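# Move a tray bottle upright into the crate's free slot

## Task

Pick up one of the bottles on the tray and leave it standing upright in the single empty slot of the crate. The crate and the tray must end up neither tilted nor shifted from where they were, or the task fails. The bottle has to stay in place on its own; if it only stays because the robot holds it, it does not count. Anything the robot is touching at the end must not settle by more than about a fingernail's width once left alone, or the task fails.

## Robot and tools

Robot: one six-joint arm (Elite, UR-style chain) carrying a Robotiq 2F-85 two-finger gripper. There is only one arm, so every command row covers the whole robot.

Frame: all printed poses use the scene frame. Its origin sits on the table top right under the arm base; +z is up, and +y is to the left when facing along +x. The base itself may be slightly tilted relative to the table. The reported hand position can be somewhat off, and more so when the arm is stretched far out.

Tool execute_actions takes "actions", a list holding zero or one item, plus an optional "pictures" boolean.
- Empty list: nothing is commanded; you get the current state and the camera images.
- Motion item: {"rows": [...], "steps": N}. rows holds 1 to 15 rows; steps is 1 to 15 (default 15), but a motion needs at least 11 steps. Each control step lasts 1/30 s and uses one row in turn; if steps outnumber rows, the final row keeps being used.
- Wait item: {"steps": N} with no rows, N up to 300. It returns once N steps have passed since the previous result, and your reply time counts toward those steps.
- Images only come back for an empty list or when pictures is true.

Each row has 9 numbers in this order: shoulder_pan_joint, shoulder_lift_joint, elbow_joint, wrist_1_joint, wrist_2_joint, wrist_3_joint, gripper position, gripper force_limit, gripper speed. The first six are absolute joint target angles in radians, on the same scale as the Joint positions line; they are not offsets. Their stated ranges are -6.283 to 6.283 for every joint except the elbow, which is -3.142 to 3.142. A call is refused, and nothing is sent, if any target lies more than 0.010 rad beyond its range and also farther out than that joint's last reported angle. A real joint end may sit up to 0.010 rad either side of the stated one. Targets past the real end are clipped to it, and the result may then say "joint sent to its limit". That line can refer to an earlier action, and its absence does not prove there is more room.

The last three numbers each lie in [-1, 1]. position: +1 is fully open (85 mm), about -0.8 brings the pads together, and -1 closes until something blocks the fingers. force_limit sets pad pressure: roughly 20 N at -1, 128 N at 0, 235 N at +1 on a 40 mm object closed slowly; very thin or small items get less. speed sets how fast the gap changes: about 20, 85 and 150 mm/s at -1, 0 and +1; a quicker close adds up to roughly 5 N (speed 0) or 12 N (speed +1) of grip.

Motion behaviour: commands are smoothed and lag about 0.15 s. Each joint target is kept within a set lead of the measured angle: 0.292 rad for pan and lift, 0.365 for the elbow, 0.438 for the three wrists. If the targets would move the gripper more than 70 mm from where it is measured, all targets are pulled back toward the measured angles, so big moves need several calls. Each result is captured 11 steps before the action ends; those steps run while you are replying, and the next action begins only after them. Between calls the arm keeps heading for the last row you sent, until it has almost stopped moving or a step is HELD.

Gripper geometry: the fingers point along the gripper's +z and close along its y axis. end_effector_position is the point midway between the pads when they are closed; closed fingertips reach about 19 mm past it, open ones about 6 mm. As the fingers close, the tips move about 13 mm farther from the arm, so leave that clearance above any surface. A flat block sticks out about 9 cm toward the gripper's +x and rotates with it.

Gripping: send position -1 and keep sending it, then check that object_status is 2. Codes: 0 moving; 1 blocked while opening; 2 blocked while closing (gripped); 3 reached the commanded spot, or closed until the pads touched (a thin item might still be held). Any new position value resets the status to 0 for a moment. Stopped fingers only respond to a position change of at least 0.01; force_limit and speed changes take effect only with such a change, so open first to regrip more gently. If the object slips or gives way, the fingers re-close on their own, except after a grip at force_limit -1, where the status stays 2 even if the object is gone. position_measured is in counts and not linear: 3 fully open, about 78 at 60 mm, 130 at 40 mm, 180 at 20 mm, 230 pads touching.

Result lines: end_effector_position (m), end_effector_quat_wxyz, linear and angular velocities (m/s, rad/s), Joint positions and Joint velocities in row order (rad, rad/s), gripper data. "joint command not followed" means the clearance check (mount blocks and posts count as part of the arm) changed or blocked targets. HELD flags steps where your row was not sent in full. MOTOR HOT appears from 70 °C; at 85 °C an OVER-TEMPERATURE FAULT brakes the arm until it cools, which can take minutes. Holding loads heats motors, even while you think.

Faults: if contact torque reaches a joint's load limit (pan 313, lift 313, elbow 142, each wrist 53.2 N m, held weight included) or any outside force on the arm, tool or held object reaches 150 N, the arm halts for 10 s, yields to the contact and skips the rest of the call.

Tool zoom_image: camera is cam_head_left (672x504), cam_head_right (672x504) or cam_wrist (504x504); region is [x0, y0, x1, y1] in pixels from the top-left of that camera's latest image, at most 504 by 504. It returns a closer, sharper view. The wrist camera sits near link wrist_camera_optical (+z forward, +x right, +y down in the image), possibly offset by about 18 mm and tilted up to about 11 degrees.

Tool read_manual: optional section, only "licences"; returns licence texts and moves nothing.

Replying with no tool call ends everything.

Avoid: dropping the bottle, slamming or striking things, pressing hard, knocking anything off the table, and tilting or shoving the crate or tray. Brief tugs on a held item or pushes on loose objects may happen, so grip firmly and check before releasing.

Each tool is called after "Emit:" by a JSON object that holds its "method" and its "body".

## Session

Emit:
{"method": "execute_actions", "body": {"actions": []}}

Scene clock: 0.00 s of 5100.00 s.
end_effector_position=(+0.4151, +0.0986, +0.1364) position_measured=3 object_status=3 end_effector_quat_wxyz=(+0.016, -0.119, +0.993, +0.012) end_effector_velocity=(-0.000, -0.000, -0.000) end_effector_angular_velocity=(-0.000, +0.001, +0.001)
Joint positions: [ 3.342 -0.954  2.587 -3.104 -2.326 -0.06 ]
Joint velocities: [-0.    -0.     0.     0.001 -0.    -0.   ]
Motor temperatures (°C, as the motors report them): [20 21 25 28 25 29]

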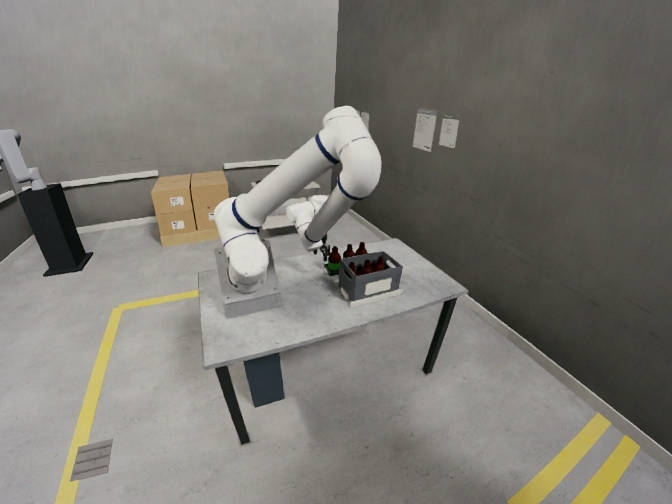

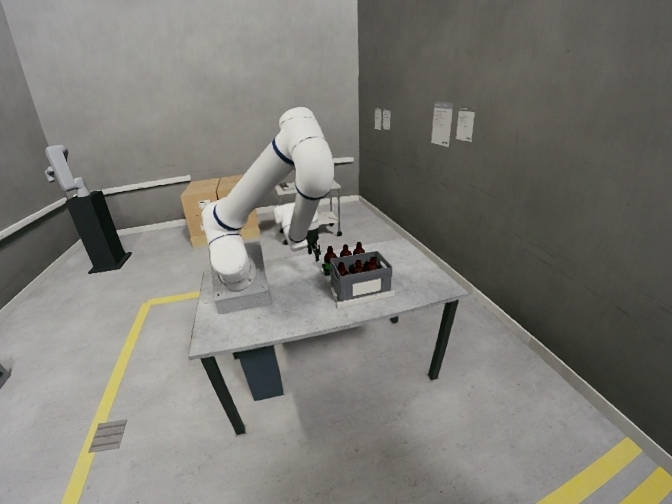

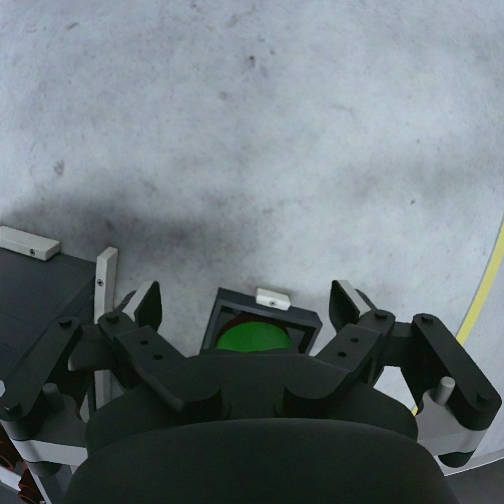

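Emit:
{"method": "zoom_image", "body": {"camera": "cam_head_left", "region": [200, 190, 480, 380]}}

Emit:
{"method": "zoom_image", "body": {"camera": "cam_head_right", "region": [280, 210, 420, 320]}}

Region (200, 190, 480, 380) of cam_head_left's 672x504 image, scaled by 1.800, with more detail than that image has; it fills the top 342 rows of this view, and the rest is white.

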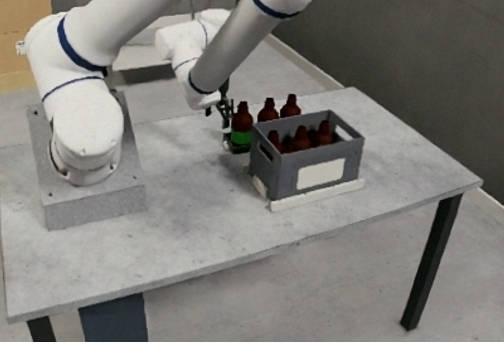

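Region (280, 210, 420, 320) of cam_head_right's 672x504 image, scaled by 3.600, with more detail than that image has; it fills the top 396 rows of this view, and the rest is white.

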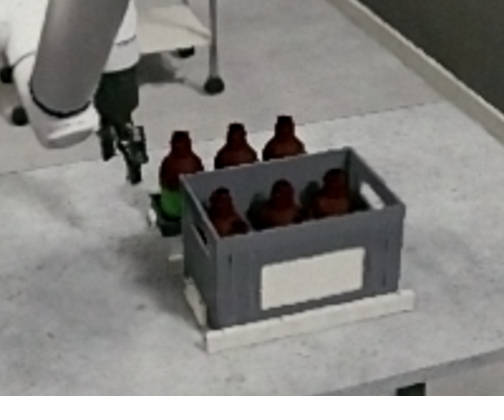

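Emit:
{"method": "execute_actions", "body": {"actions": [{"rows":[[3.675,-1.358,2.313,-2.092,-2.248,-0.06,1,-0.5,0]]}]}}

Emit:
{"method": "execute_actions", "body": {"actions": [{"steps":45}], "pictures": true}}

Scene clock: 2.03 s of 5100.00 s.
end_effector_position=(+0.4455, +0.1089, +0.1699) position_measured=3 object_status=3 end_effector_quat_wxyz=(+0.041, -0.130, +0.991, +0.017) end_effector_velocity=(+0.235, +0.091, +0.335) end_effector_angular_velocity=(+0.145, -0.426, +0.259)
Joint positions: [ 3.393 -1.005  2.54  -3.027 -2.313 -0.06 ]
Joint velocities: [ 0.495 -0.492 -0.396  0.744  0.118  0.   ]
Motor temperatures (°C, as the motors report them): [20 21 25 28 25 29]
Steps of this call (steps 1 to 57: nothing new was sent; steps 58 to 61: the first 4 steps of this action). Readings (joint positions | what the end effector reports):
58: [3.344 -0.956 2.585 -3.101 -2.326 -0.060] | position_measured=3 object_status=3
59: [3.360 -0.971 2.571 -3.076 -2.321 -0.060] | position_measured=3 object_status=3
61: the state above

Scene clock: 3.53 s of 5100.00 s.
end_effector_position=(+0.4199, +0.1010, +0.3802) position_measured=3 object_status=3 end_effector_quat_wxyz=(-0.000, -0.343, +0.939, +0.001) end_effector_velocity=(+0.000, +0.000, -0.000) end_effector_angular_velocity=(-0.000, -0.001, -0.000)
Joint positions: [ 3.675 -1.358  2.313 -2.092 -2.248 -0.06 ]
Joint velocities: [-0.     0.001 -0.    -0.001 -0.    -0.   ]
Motor temperatures (°C, as the motors report them): [20 21 25 28 25 29]
Kept back: nothing.
Steps of this call (steps 1 to 11: the last 11 steps of your previous action; steps 12 to 45: the robot went on to your last target). Readings (joint positions | what the end effector reports):
1: [3.410 -1.022 2.526 -3.001 -2.309 -0.060] | position_measured=3 object_status=3
2: [3.427 -1.040 2.512 -2.975 -2.305 -0.060] | position_measured=3 object_status=3
4: [3.459 -1.077 2.487 -2.919 -2.298 -0.060] | position_measured=3 object_status=3
8: [3.522 -1.159 2.436 -2.782 -2.283 -0.060] | position_measured=3 object_status=3
45: the state above
The arm was judged still, so your last target was given up. Only a new action makes it travel on or press farther. Fingers that are still opening or closing keep moving.

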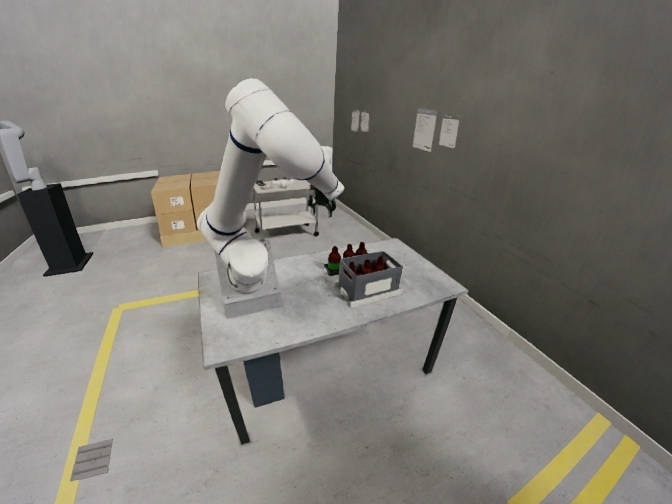

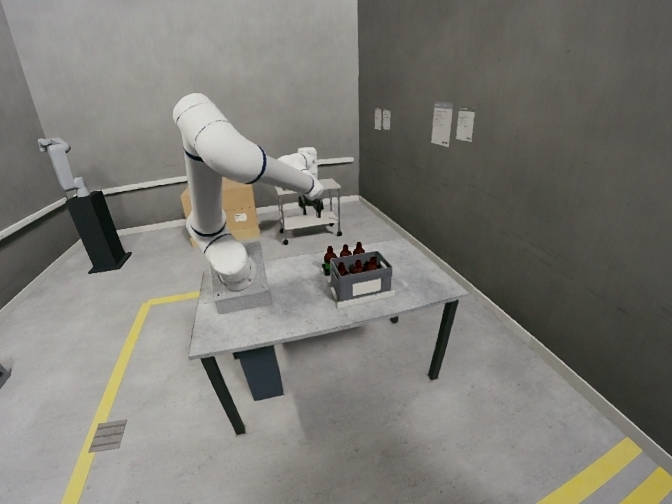

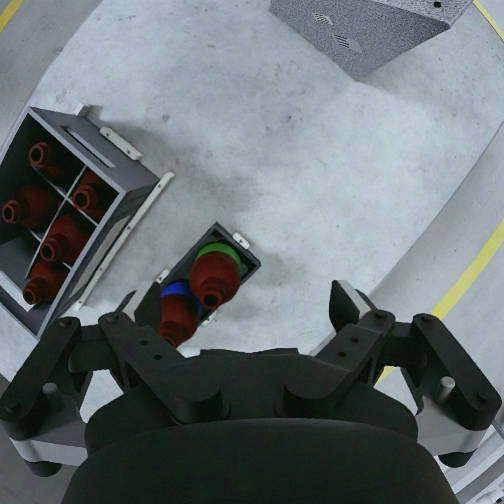

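Emit:
{"method": "execute_actions", "body": {"actions": [{"rows":[[3.5044,-1.4216,2.1386,-1.991,-2.309,-2.715,1,-0.5,0]]}]}}

Emit:
{"method": "execute_actions", "body": {"actions": [{"steps":50}], "pictures": true}}

Scene clock: 10.73 s of 5100.00 s.
end_effector_position=(+0.4534, +0.0780, +0.3913) position_measured=3 object_status=3 end_effector_quat_wxyz=(+0.001, -0.370, +0.929, +0.002) end_effector_velocity=(+0.302, -0.244, +0.088) end_effector_angular_velocity=(+0.007, +0.023, +0.713)
Joint positions: [ 3.635 -1.373  2.271 -2.069 -2.262 -0.167]
Joint velocities: [-0.399 -0.149 -0.382  0.25  -0.135 -1.175]
Motor temperatures (°C, as the motors report them): [20 21 25 28 25 29]
Steps of this call (steps 1 to 90: nothing new was sent; then 4.07 s passed at rest; steps 91 to 94: the first 4 steps of this action). Readings (joint positions | what the end effector reports):
91: [3.674 -1.359 2.312 -2.091 -2.248 -0.064] | position_measured=3 object_status=3
92: [3.664 -1.362 2.302 -2.085 -2.252 -0.090] | position_measured=3 object_status=3
94: the state above

Scene clock: 12.40 s of 5100.00 s.
end_effector_position=(+0.5502, -0.0185, +0.4198) position_measured=3 object_status=3 end_effector_quat_wxyz=(-0.001, +1.000, +0.001, -0.000) end_effector_velocity=(+0.000, +0.000, -0.001) end_effector_angular_velocity=(+0.001, +0.002, +0.003)
Joint positions: [ 3.504 -1.422  2.139 -1.991 -2.309 -2.715]
Joint velocities: [-0.001  0.001 -0.    -0.     0.001 -0.004]
Motor temperatures (°C, as the motors report them): [20 21 25 28 25 29]
Kept back: nothing.
Steps of this call (steps 1 to 11: the last 11 steps of your previous action; steps 12 to 50: the robot went on to your last target). Readings (joint positions | what the end effector reports):
1: [3.622 -1.378 2.258 -2.060 -2.267 -0.210] | position_measured=3 object_status=3
2: [3.608 -1.383 2.244 -2.052 -2.272 -0.257] | position_measured=3 object_status=3
4: [3.581 -1.393 2.217 -2.036 -2.282 -0.368] | position_measured=3 object_status=3
8: [3.534 -1.411 2.168 -2.008 -2.299 -0.672] | position_measured=3 object_status=3
50: the state above

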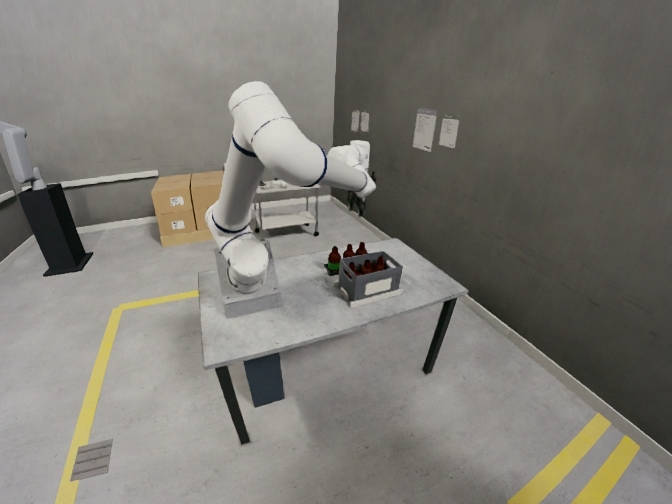

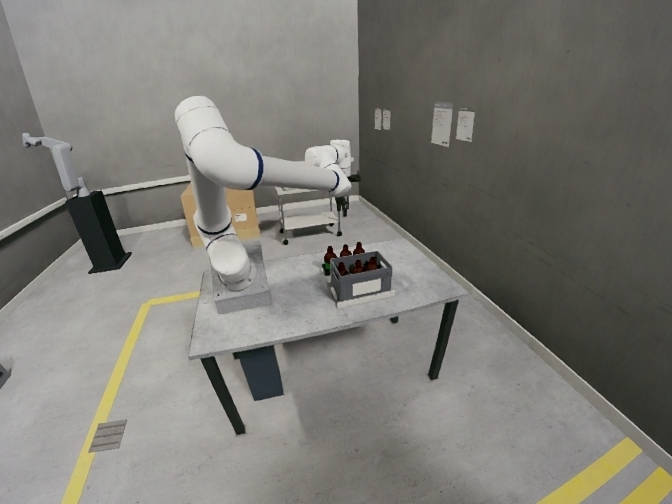

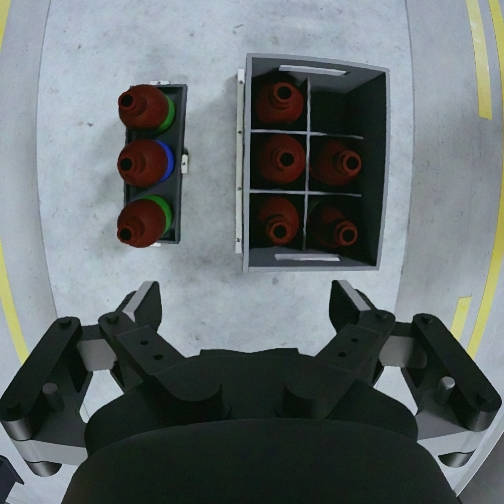

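Emit:
{"method": "execute_actions", "body": {"actions": [{"rows":[[3.4316,-0.9514,1.9861,-2.3739,-2.3284,-2.811,1,-0.5,0]]}]}}

Emit:
{"method": "execute_actions", "body": {"actions": [{"steps":40}], "pictures": true}}

Scene clock: 13.73 s of 5100.00 s.
end_effector_position=(+0.5907, -0.0048, +0.4090) position_measured=3 object_status=3 end_effector_quat_wxyz=(-0.006, +1.000, -0.011, +0.012) end_effector_velocity=(+0.371, +0.157, -0.142) end_effector_angular_velocity=(+0.076, -0.185, -0.187)
Joint positions: [ 3.489 -1.356  2.105 -2.074 -2.313 -2.736]
Joint velocities: [-0.148  0.678 -0.309 -0.773 -0.04  -0.192]
Motor temperatures (°C, as the motors report them): [20 21 25 28 25 29]
Steps of this call (steps 1 to 15: the robot went on to your last target; steps 16 to 36: nothing new was sent; steps 37 to 40: the first 4 steps of this action). Readings (joint positions | what the end effector reports):
37: [3.504 -1.419 2.137 -1.994 -2.309 -2.716] | position_measured=3 object_status=3
38: [3.500 -1.403 2.128 -2.017 -2.310 -2.722] | position_measured=3 object_status=3
40: the state above

Scene clock: 15.07 s of 5100.00 s.
end_effector_position=(+0.6998, +0.1271, +0.2600) position_measured=3 object_status=3 end_effector_quat_wxyz=(-0.001, +1.000, +0.002, -0.000) end_effector_velocity=(-0.000, +0.001, -0.001) end_effector_angular_velocity=(+0.000, +0.001, +0.001)
Joint positions: [ 3.432 -0.951  1.986 -2.374 -2.328 -2.811]
Joint velocities: [ 0.     0.001 -0.     0.     0.     0.   ]
Motor temperatures (°C, as the motors report them): [20 21 25 28 25 29]
Kept back: nothing.
Steps of this call (steps 1 to 11: the last 11 steps of your previous action; steps 12 to 40: the robot went on to your last target). Readings (joint positions | what the end effector reports):
1: [3.484 -1.332 2.095 -2.100 -2.315 -2.742] | position_measured=3 object_status=3
2: [3.479 -1.308 2.085 -2.124 -2.316 -2.749] | position_measured=3 object_status=3
4: [3.471 -1.257 2.068 -2.168 -2.318 -2.760] | position_measured=3 object_status=3
8: [3.457 -1.155 2.040 -2.239 -2.322 -2.777] | position_measured=3 object_status=3
40: the state above

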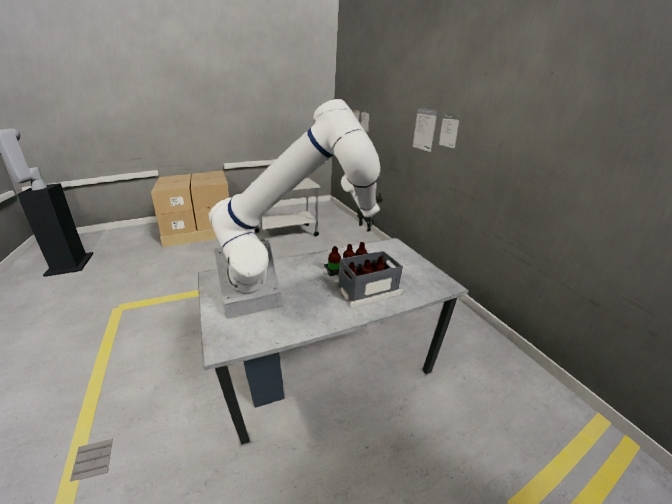

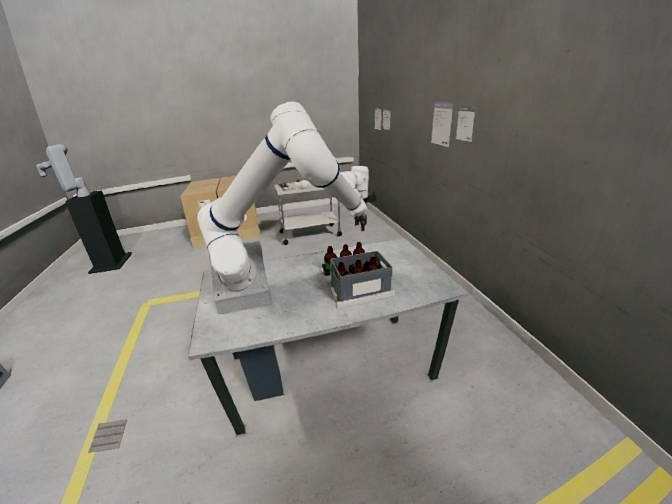

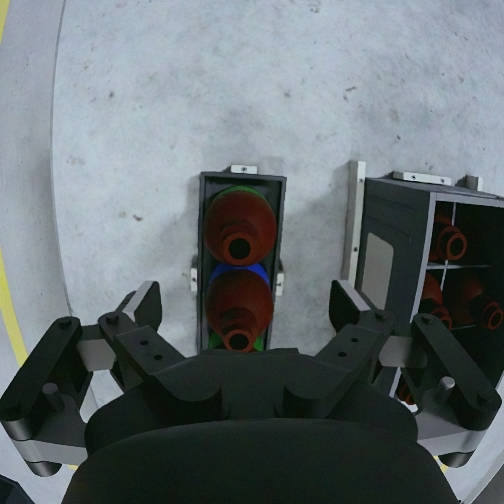

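Emit:
{"method": "execute_actions", "body": {"actions": [{"rows":[[3.3606,-0.8657,2.0317,-2.5721,-2.3424,-2.9076,1,-0.5,0]]}]}}

Emit:
{"method": "execute_actions", "body": {"actions": [{"steps":30}], "pictures": true}}

Emit:
{"method": "zoom_image", "body": {"camera": "cam_head_right", "region": [300, 190, 420, 310]}}

Scene clock: 15.97 s of 5100.00 s.
end_effector_position=(+0.7007, +0.1295, +0.2181) position_measured=3 object_status=3 end_effector_quat_wxyz=(-0.001, +1.000, +0.002, -0.001) end_effector_velocity=(-0.006, +0.015, -0.353) end_effector_angular_velocity=(-0.003, +0.012, -0.001)
Joint positions: [ 3.395 -0.907  2.01  -2.475 -2.335 -2.86 ]
Joint velocities: [-0.31   0.378  0.199 -0.852 -0.061 -0.409]
Motor temperatures (°C, as the motors report them): [20 21 25 28 25 29]
Steps of this call (steps 1 to 15: the robot went on to your last target; steps 16 to 23: nothing new was sent; steps 24 to 27: the first 4 steps of this action). Readings (joint positions | what the end effector reports):
24: [3.430 -0.950 1.986 -2.378 -2.329 -2.813] | position_measured=3 object_status=3
25: [3.421 -0.939 1.991 -2.404 -2.331 -2.826] | position_measured=3 object_status=3
27: the state above

Scene clock: 16.97 s of 5100.00 s.
end_effector_position=(+0.6997, +0.1301, +0.1800) position_measured=3 object_status=3 end_effector_quat_wxyz=(-0.001, +1.000, +0.002, -0.000) end_effector_velocity=(-0.000, +0.000, -0.000) end_effector_angular_velocity=(+0.000, +0.000, -0.000)
Joint positions: [ 3.361 -0.866  2.032 -2.572 -2.342 -2.908]
Joint velocities: [-0.     0.     0.    -0.     0.     0.001]
Motor temperatures (°C, as the motors report them): [20 21 25 28 25 29]
Kept back: nothing.
Steps of this call (steps 1 to 11: the last 11 steps of your previous action; steps 12 to 30: the robot went on to your last target). Readings (joint positions | what the end effector reports):
1: [3.386 -0.896 2.015 -2.499 -2.337 -2.872] | position_measured=3 object_status=3
2: [3.380 -0.889 2.019 -2.518 -2.339 -2.881] | position_measured=3 object_status=3
4: [3.371 -0.879 2.025 -2.542 -2.340 -2.893] | position_measured=3 object_status=3
8: [3.364 -0.870 2.029 -2.563 -2.342 -2.903] | position_measured=3 object_status=3
30: the state above
The arm was judged still, so your last target was given up. Only a new action makes it travel on or press farther. Fingers that are still opening or closing keep moving.

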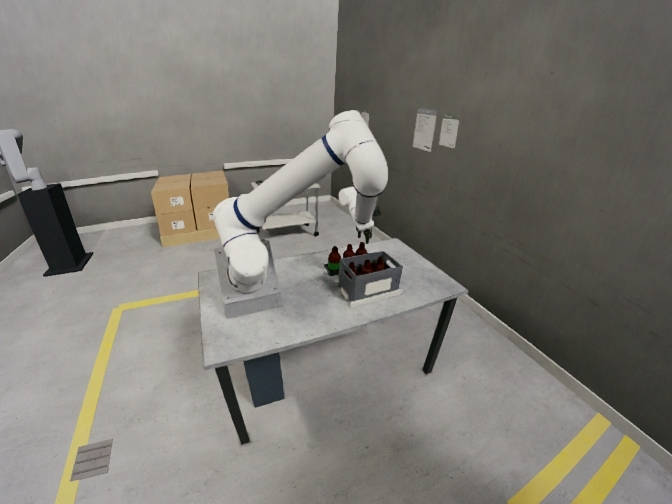

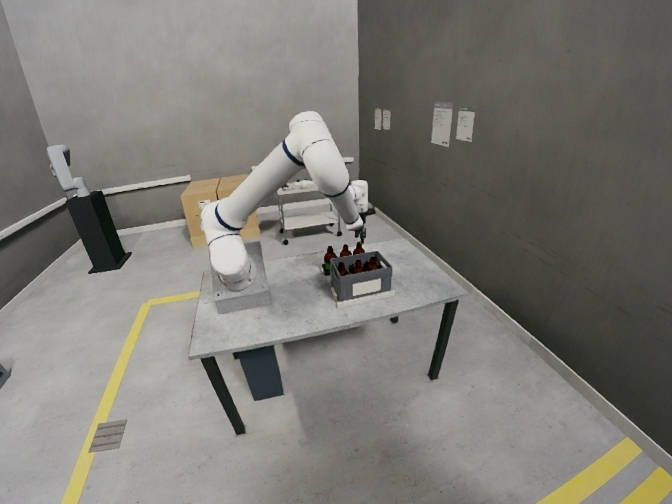

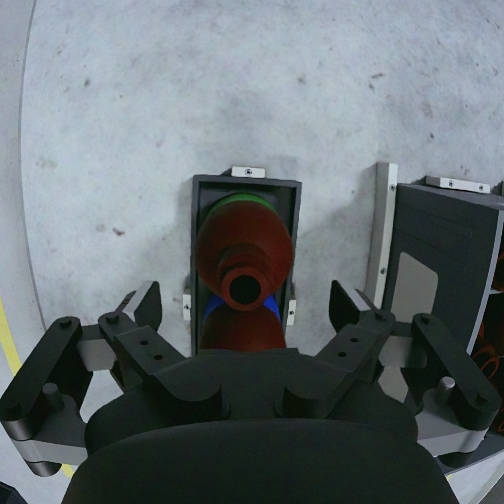

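Region (300, 190, 420, 310) of cam_head_right's 672x504 image, scaled by 4.200, with more detail than that image has.

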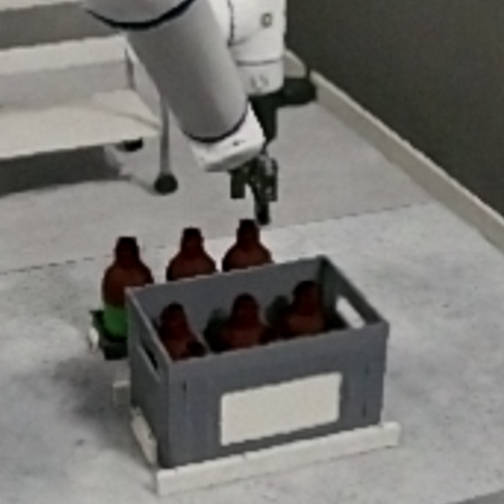

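Emit:
{"method": "execute_actions", "body": {"actions": [{"rows":[[3.324,-0.819,2.050,-2.673,-2.3475,-2.958,1,-0.5,0]]}]}}

Emit:
{"method": "execute_actions", "body": {"actions": [{"steps":25}], "pictures": true}}

Emit:
{"method": "zoom_image", "body": {"camera": "cam_head_right", "region": [300, 190, 420, 310]}}

Scene clock: 18.03 s of 5100.00 s.
end_effector_position=(+0.6985, +0.1309, +0.1561) position_measured=3 object_status=3 end_effector_quat_wxyz=(-0.001, +1.000, +0.002, -0.001) end_effector_velocity=(+0.008, -0.004, -0.135) end_effector_angular_velocity=(+0.001, -0.016, -0.025)
Joint positions: [ 3.339 -0.838  2.043 -2.632 -2.345 -2.937]
Joint velocities: [-0.134  0.164  0.046 -0.362 -0.021 -0.176]
Motor temperatures (°C, as the motors report them): [20 21 25 28 25 29]
Steps of this call (steps 1 to 28: nothing new was sent; steps 29 to 32: the first 4 steps of this action). Readings (joint positions | what the end effector reports):
29: [3.359 -0.864 2.032 -2.576 -2.343 -2.909] | position_measured=3 object_status=3
30: [3.352 -0.854 2.036 -2.599 -2.344 -2.921] | position_measured=3 object_status=3
32: the state above

Scene clock: 18.87 s of 5100.00 s.
end_effector_position=(+0.6977, +0.1309, +0.1405) position_measured=3 object_status=3 end_effector_quat_wxyz=(-0.001, +1.000, +0.001, -0.000) end_effector_velocity=(-0.000, +0.001, -0.000) end_effector_angular_velocity=(-0.000, -0.000, +0.000)
Joint positions: [ 3.324 -0.819  2.05  -2.673 -2.347 -2.958]
Joint velocities: [ 0.001  0.     0.    -0.    -0.     0.   ]
Motor temperatures (°C, as the motors report them): [20 21 25 28 25 29]
Kept back: nothing.
Steps of this call (steps 1 to 11: the last 11 steps of your previous action; steps 12 to 25: the robot went on to your last target). Readings (joint positions | what the end effector reports):
1: [3.335 -0.833 2.044 -2.642 -2.346 -2.942] | position_measured=3 object_status=3
2: [3.332 -0.830 2.046 -2.650 -2.346 -2.946] | position_measured=3 object_status=3
4: [3.329 -0.825 2.048 -2.660 -2.347 -2.951] | position_measured=3 object_status=3
8: [3.325 -0.821 2.049 -2.669 -2.347 -2.956] | position_measured=3 object_status=3
25: the state above

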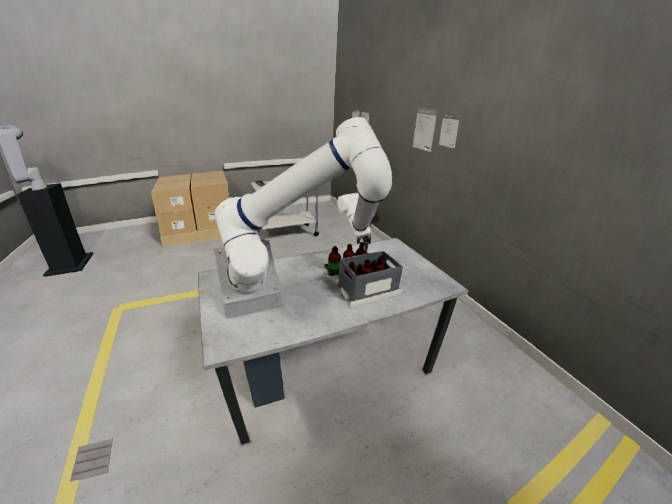

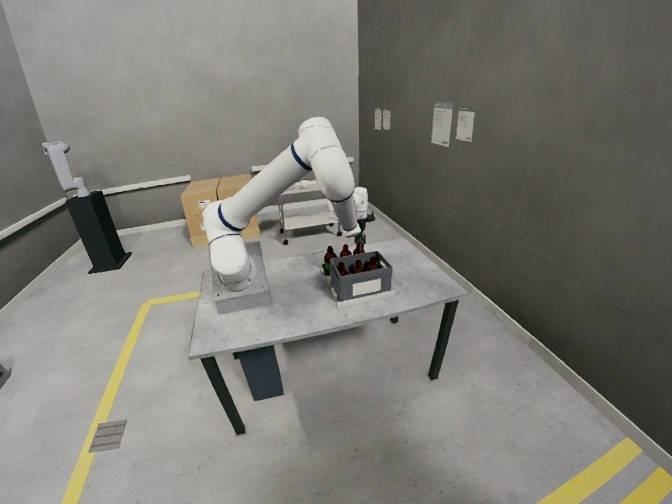

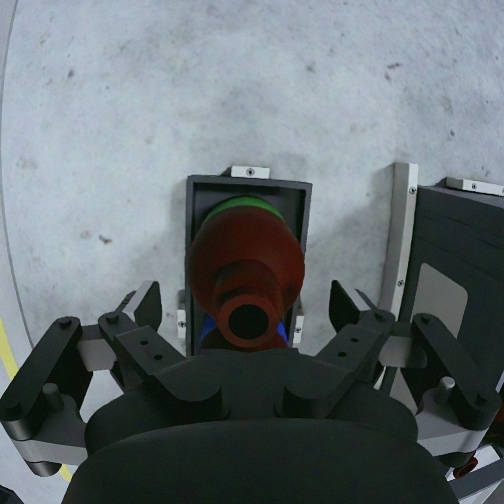

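Region (300, 190, 420, 310) of cam_head_right's 672x504 image, scaled by 4.200, with more detail than that image has.

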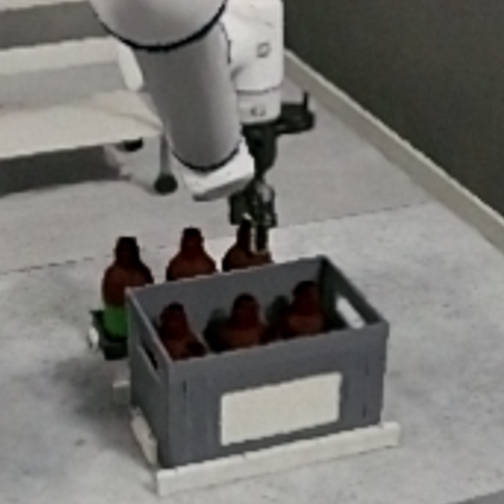

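Emit:
{"method": "execute_actions", "body": {"actions": [{"rows":[[3.324,-0.819,2.050,-2.673,-2.3475,-2.958,-1,-0.4,0]]}]}}

Emit:
{"method": "execute_actions", "body": {"actions": [{"steps":25}], "pictures": true}}

Scene clock: 19.33 s of 5100.00 s.
end_effector_position=(+0.6977, +0.1309, +0.1405) position_measured=14 object_status=0 end_effector_quat_wxyz=(-0.001, +1.000, +0.001, -0.000) end_effector_velocity=(+0.000, -0.000, +0.000) end_effector_angular_velocity=(-0.001, -0.000, +0.000)
Joint positions: [ 3.324 -0.819  2.05  -2.673 -2.347 -2.958]
Joint velocities: [-0.    -0.     0.     0.    -0.001 -0.   ]
Motor temperatures (°C, as the motors report them): [20 21 25 28 25 29]
Steps of this call (steps 1 to 10: the robot went on to your last target; steps 11 to 14: the first 4 steps of this action). Readings (joint positions | what the end effector reports):
11: [3.324 -0.819 2.050 -2.673 -2.347 -2.958] | position_measured=3 object_status=0
12: [3.324 -0.819 2.050 -2.673 -2.348 -2.958] | position_measured=4 object_status=0
14: the state above

Scene clock: 20.17 s of 5100.00 s.
end_effector_position=(+0.6978, +0.1309, +0.1405) position_measured=150 object_status=2 end_effector_quat_wxyz=(-0.001, +1.000, +0.001, -0.000) end_effector_velocity=(-0.000, +0.001, +0.000) end_effector_angular_velocity=(+0.000, -0.000, +0.001)
Joint positions: [ 3.324 -0.819  2.05  -2.673 -2.348 -2.958]
Joint velocities: [ 0.001  0.001 -0.    -0.     0.     0.   ]
Motor temperatures (°C, as the motors report them): [20 21 25 28 25 29]
Kept back: nothing.
Steps of this call (steps 1 to 11: the last 11 steps of your previous action; steps 12 to 15: the robot went on to your last target; steps 16 to 25: nothing new was sent). Readings (joint positions | what the end effector reports):
1: [3.324 -0.819 2.050 -2.673 -2.348 -2.958] | position_measured=20 object_status=0
2: [3.324 -0.819 2.050 -2.673 -2.347 -2.958] | position_measured=27 object_status=0
4: [3.324 -0.819 2.050 -2.673 -2.347 -2.958] | position_measured=42 object_status=0
8: [3.324 -0.819 2.050 -2.673 -2.348 -2.958] | position_measured=72 object_status=0
25: the state above
The arm was judged still, so your last target was given up. Only a new action makes it travel on or press farther. Fingers that are still opening or closing keep moving.

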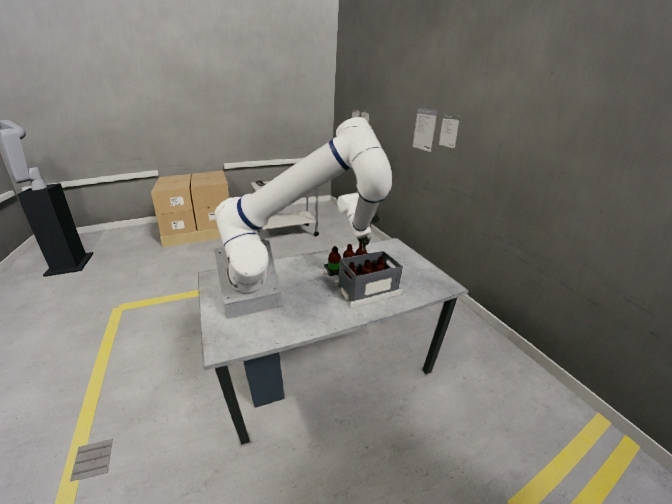

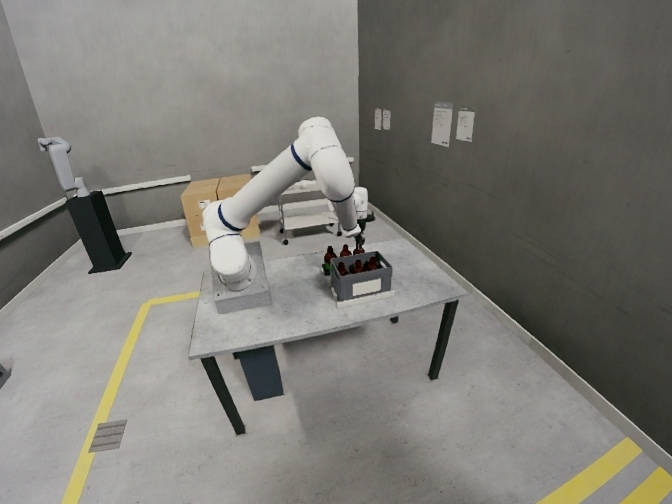

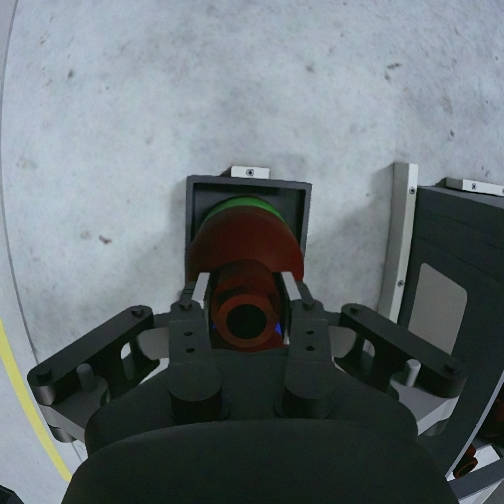

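Emit:
{"method": "execute_actions", "body": {"actions": [{"rows":[[3.342,-0.842,2.041,-2.622,-2.345,-2.933,-1,-0.4,0],[3.342,-0.842,2.041,-2.622,-2.345,-2.933,-1,-0.4,0],[3.342,-0.842,2.041,-2.622,-2.345,-2.933,-1,-0.4,0],[3.3606,-0.8657,2.0317,-2.5721,-2.3424,-2.9076,-1,-0.4,0],[3.3606,-0.8657,2.0317,-2.5721,-2.3424,-2.9076,-1,-0.4,0],[3.3606,-0.8657,2.0317,-2.5721,-2.3424,-2.9076,-1,-0.4,0],[3.396,-0.9085,2.009,-2.473,-2.335,-2.86,-1,-0.4,0],[3.396,-0.9085,2.009,-2.473,-2.335,-2.86,-1,-0.4,0],[3.396,-0.9085,2.009,-2.473,-2.335,-2.86,-1,-0.4,0],[3.4316,-0.9514,1.9861,-2.3739,-2.3284,-2.811,-1,-0.4,0],[3.4316,-0.9514,1.9861,-2.3739,-2.3284,-2.811,-1,-0.4,0],[3.4316,-0.9514,1.9861,-2.3739,-2.3284,-2.811,-1,-0.4,0],[3.5128,-1.0166,1.9059,-2.156,-2.3069,-2.7044,-1,-0.4,0]]}]}}

Emit:
{"method": "execute_actions", "body": {"actions": [{"steps":22}]}}

Emit:
{"method": "execute_actions", "body": {"actions": [{"rows":[[3.2549,-1.3322,1.9893,-2.1667,-2.3543,-3.055,-1,-0.4,0]]}]}}

Emit:
{"method": "execute_actions", "body": {"actions": [{"steps":45}], "pictures": true}}

Scene clock: 21.47 s of 5100.00 s.
end_effector_position=(+0.6983, +0.1308, +0.1523) position_measured=150 object_status=2 end_effector_quat_wxyz=(-0.001, +1.000, +0.002, -0.001) end_effector_velocity=(-0.005, +0.001, +0.134) end_effector_angular_velocity=(-0.005, +0.032, +0.016)
Joint positions: [ 3.335 -0.833  2.045 -2.641 -2.346 -2.942]
Joint velocities: [ 0.13  -0.165 -0.058  0.395  0.02   0.195]
Motor temperatures (°C, as the motors report them): [20 21 25 28 25 29]
Steps of this call (steps 1 to 35: nothing new was sent; steps 36 to 39: the first 4 steps of this action). Readings (joint positions | what the end effector reports):
36: [3.325 -0.820 2.050 -2.671 -2.347 -2.957] | position_measured=150 object_status=2
37: [3.328 -0.824 2.049 -2.659 -2.347 -2.952] | position_measured=150 object_status=2
39: the state above

Scene clock: 22.20 s of 5100.00 s.
end_effector_position=(+0.7002, +0.1303, +0.3455) position_measured=150 object_status=2 end_effector_quat_wxyz=(-0.001, +1.000, +0.002, -0.000) end_effector_velocity=(-0.003, -0.002, +0.037) end_effector_angular_velocity=(-0.001, -0.001, -0.003)
Joint positions: [ 3.509 -1.013  1.909 -2.166 -2.308 -2.709]
Joint velocities: [ 0.031 -0.03  -0.029  0.085  0.008  0.042]
Motor temperatures (°C, as the motors report them): [20 21 25 28 25 29]
Kept back: nothing.
Steps of this call (steps 1 to 11: the last 11 steps of your previous action; steps 12 to 22: the robot went on to your last target). Readings (joint positions | what the end effector reports):
1: [3.341 -0.841 2.042 -2.624 -2.345 -2.934] | position_measured=150 object_status=2
2: [3.346 -0.848 2.039 -2.611 -2.344 -2.927] | position_measured=150 object_status=2
4: [3.361 -0.866 2.031 -2.567 -2.341 -2.906] | position_measured=150 object_status=2
8: [3.402 -0.915 2.004 -2.458 -2.334 -2.852] | position_measured=150 object_status=2
22: the state above

Scene clock: 22.33 s of 5100.00 s.
end_effector_position=(+0.7084, +0.0843, +0.3473) position_measured=150 object_status=2 end_effector_quat_wxyz=(-0.003, +1.000, +0.003, -0.001) end_effector_velocity=(+0.036, -0.410, -0.004) end_effector_angular_velocity=(+0.029, +0.030, +0.029)
Joint positions: [ 3.467 -1.065  1.921 -2.164 -2.315 -2.766]
Joint velocities: [-0.38  -0.469  0.154 -0.001 -0.061 -0.513]
Motor temperatures (°C, as the motors report them): [20 21 25 28 25 29]
Steps of this call (steps 1 to 4: the first 4 steps of this action). Readings (joint positions | what the end effector reports):
1: [3.508 -1.016 1.909 -2.164 -2.308 -2.711] | position_measured=150 object_status=2
2: [3.495 -1.032 1.914 -2.163 -2.310 -2.730] | position_measured=150 object_status=2
4: the state above

Scene clock: 23.83 s of 5100.00 s.
end_effector_position=(+0.7036, -0.1490, +0.3496) position_measured=150 object_status=2 end_effector_quat_wxyz=(-0.001, +1.000, +0.002, -0.000) end_effector_velocity=(-0.000, -0.000, +0.000) end_effector_angular_velocity=(-0.000, -0.000, +0.000)
Joint positions: [ 3.255 -1.332  1.989 -2.167 -2.354 -3.055]
Joint velocities: [-0. -0.  0.  0. -0. -0.]
Motor temperatures (°C, as the motors report them): [20 21 25 28 25 29]
Kept back: nothing.
Steps of this call (steps 1 to 11: the last 11 steps of your previous action; steps 12 to 45: the robot went on to your last target). Readings (joint positions | what the end effector reports):
1: [3.454 -1.081 1.926 -2.164 -2.318 -2.784] | position_measured=150 object_status=2
2: [3.441 -1.097 1.930 -2.164 -2.320 -2.801] | position_measured=150 object_status=2
4: [3.416 -1.130 1.938 -2.165 -2.325 -2.837] | position_measured=150 object_status=2
8: [3.364 -1.195 1.955 -2.165 -2.334 -2.907] | position_measured=150 object_status=2
45: the state above
The arm was judged still, so your last target was given up. Only a new action makes it travel on or press farther. Fingers that are still opening or closing keep moving.

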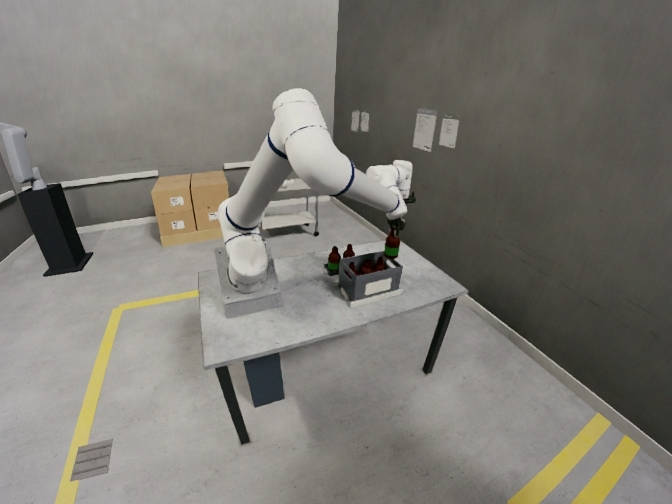

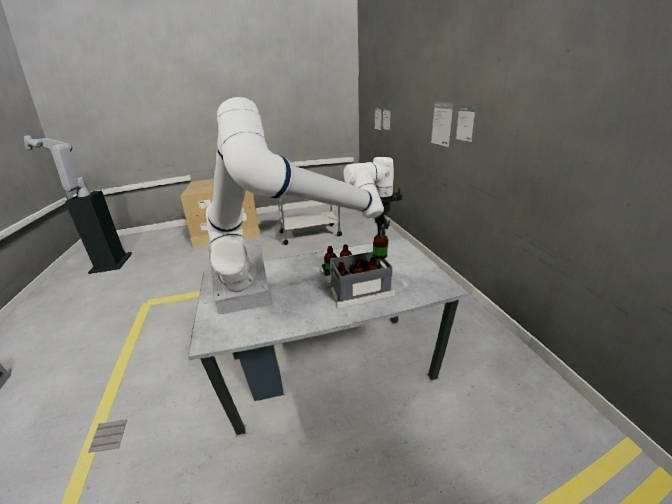

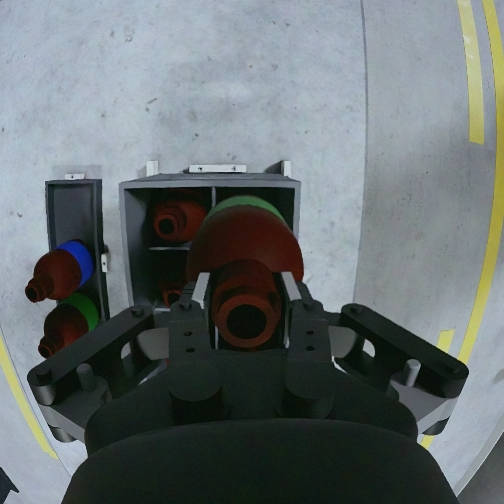

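Emit:
{"method": "execute_actions", "body": {"actions": [{"rows":[[3.229,-1.316,2.014,-2.233,-2.355,-3.091,-1,-0.4,0],[3.229,-1.316,2.014,-2.233,-2.355,-3.091,-1,-0.4,0],[3.229,-1.316,2.014,-2.233,-2.355,-3.091,-1,-0.4,0],[3.229,-1.316,2.014,-2.233,-2.355,-3.091,-1,-0.4,0],[3.2033,-1.2985,2.0362,-2.299,-2.356,-3.128,-1,-0.4,0],[3.2033,-1.2985,2.0362,-2.299,-2.356,-3.128,-1,-0.4,0],[3.2033,-1.2985,2.0362,-2.299,-2.356,-3.128,-1,-0.4,0],[3.2033,-1.2985,2.0362,-2.299,-2.356,-3.128,-1,-0.4,0],[3.1775,-1.279,2.057,-2.365,-2.356,-3.164,-1,-0.4,0],[3.1775,-1.279,2.057,-2.365,-2.356,-3.164,-1,-0.4,0],[3.1775,-1.279,2.057,-2.365,-2.356,-3.164,-1,-0.4,0],[3.1775,-1.279,2.057,-2.365,-2.356,-3.164,-1,-0.4,0],[3.1517,-1.2569,2.0752,-2.431,-2.3553,-3.2008,-1,-0.4,0]]}]}}

Emit:
{"method": "execute_actions", "body": {"actions": [{"steps":30}], "pictures": true}}

Scene clock: 25.23 s of 5100.00 s.
end_effector_position=(+0.7038, -0.1491, +0.3342) position_measured=150 object_status=2 end_effector_quat_wxyz=(-0.001, +1.000, +0.002, -0.001) end_effector_velocity=(+0.013, -0.009, -0.082) end_effector_angular_velocity=(+0.003, -0.017, -0.022)
Joint positions: [ 3.239 -1.323  2.004 -2.206 -2.355 -3.076]
Joint velocities: [-0.092  0.056  0.07  -0.242 -0.003 -0.125]
Motor temperatures (°C, as the motors report them): [20 21 25 28 25 29]
Steps of this call (steps 1 to 38: nothing new was sent; steps 39 to 42: the first 4 steps of this action). Readings (joint positions | what the end effector reports):
39: [3.254 -1.332 1.990 -2.169 -2.354 -3.056] | position_measured=150 object_status=2
40: [3.248 -1.329 1.995 -2.185 -2.355 -3.065] | position_measured=150 object_status=2
42: the state above

Scene clock: 26.23 s of 5100.00 s.
end_effector_position=(+0.7054, -0.1520, +0.2497) position_measured=150 object_status=2 end_effector_quat_wxyz=(-0.001, +1.000, +0.002, -0.000) end_effector_velocity=(+0.000, -0.000, -0.001) end_effector_angular_velocity=(-0.000, -0.000, -0.000)
Joint positions: [ 3.152 -1.257  2.075 -2.431 -2.355 -3.201]
Joint velocities: [-0.001  0.     0.    -0.002 -0.    -0.001]
Motor temperatures (°C, as the motors report them): [20 21 25 28 25 29]
Kept back: nothing.
Steps of this call (steps 1 to 11: the last 11 steps of your previous action; steps 12 to 30: the robot went on to your last target). Readings (joint positions | what the end effector reports):
1: [3.236 -1.320 2.007 -2.215 -2.355 -3.081] | position_measured=150 object_status=2
2: [3.228 -1.316 2.014 -2.236 -2.355 -3.093] | position_measured=150 object_status=2
4: [3.217 -1.308 2.024 -2.264 -2.355 -3.108] | position_measured=150 object_status=2
8: [3.192 -1.290 2.045 -2.327 -2.356 -3.143] | position_measured=150 object_status=2
30: the state above

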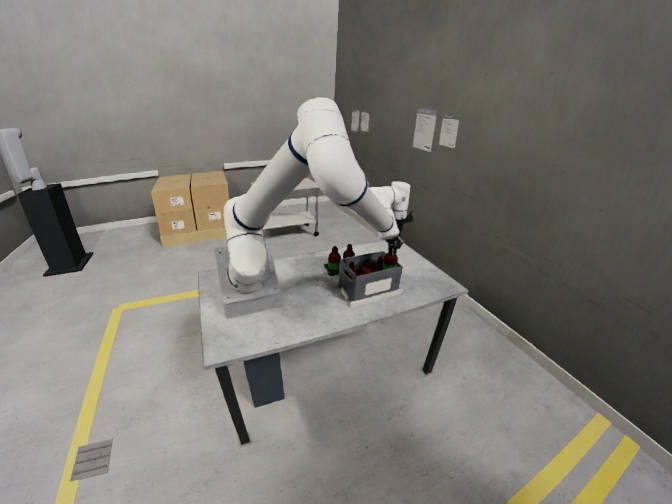

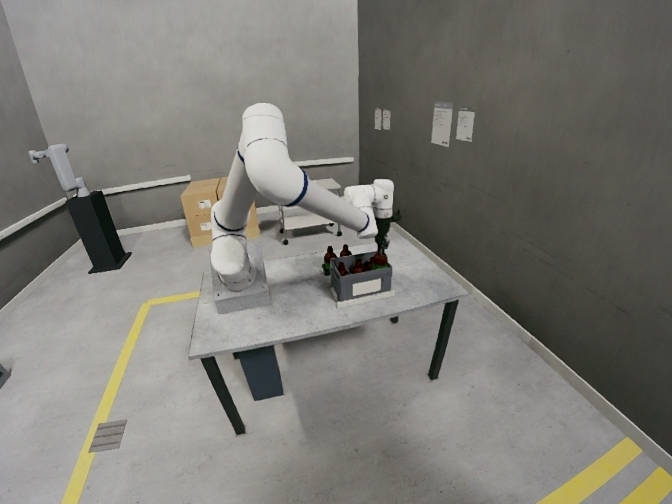

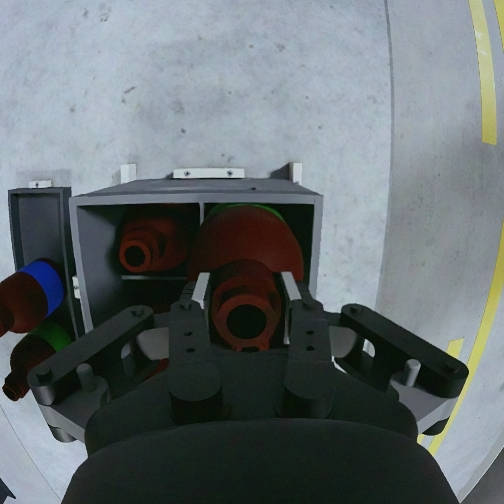

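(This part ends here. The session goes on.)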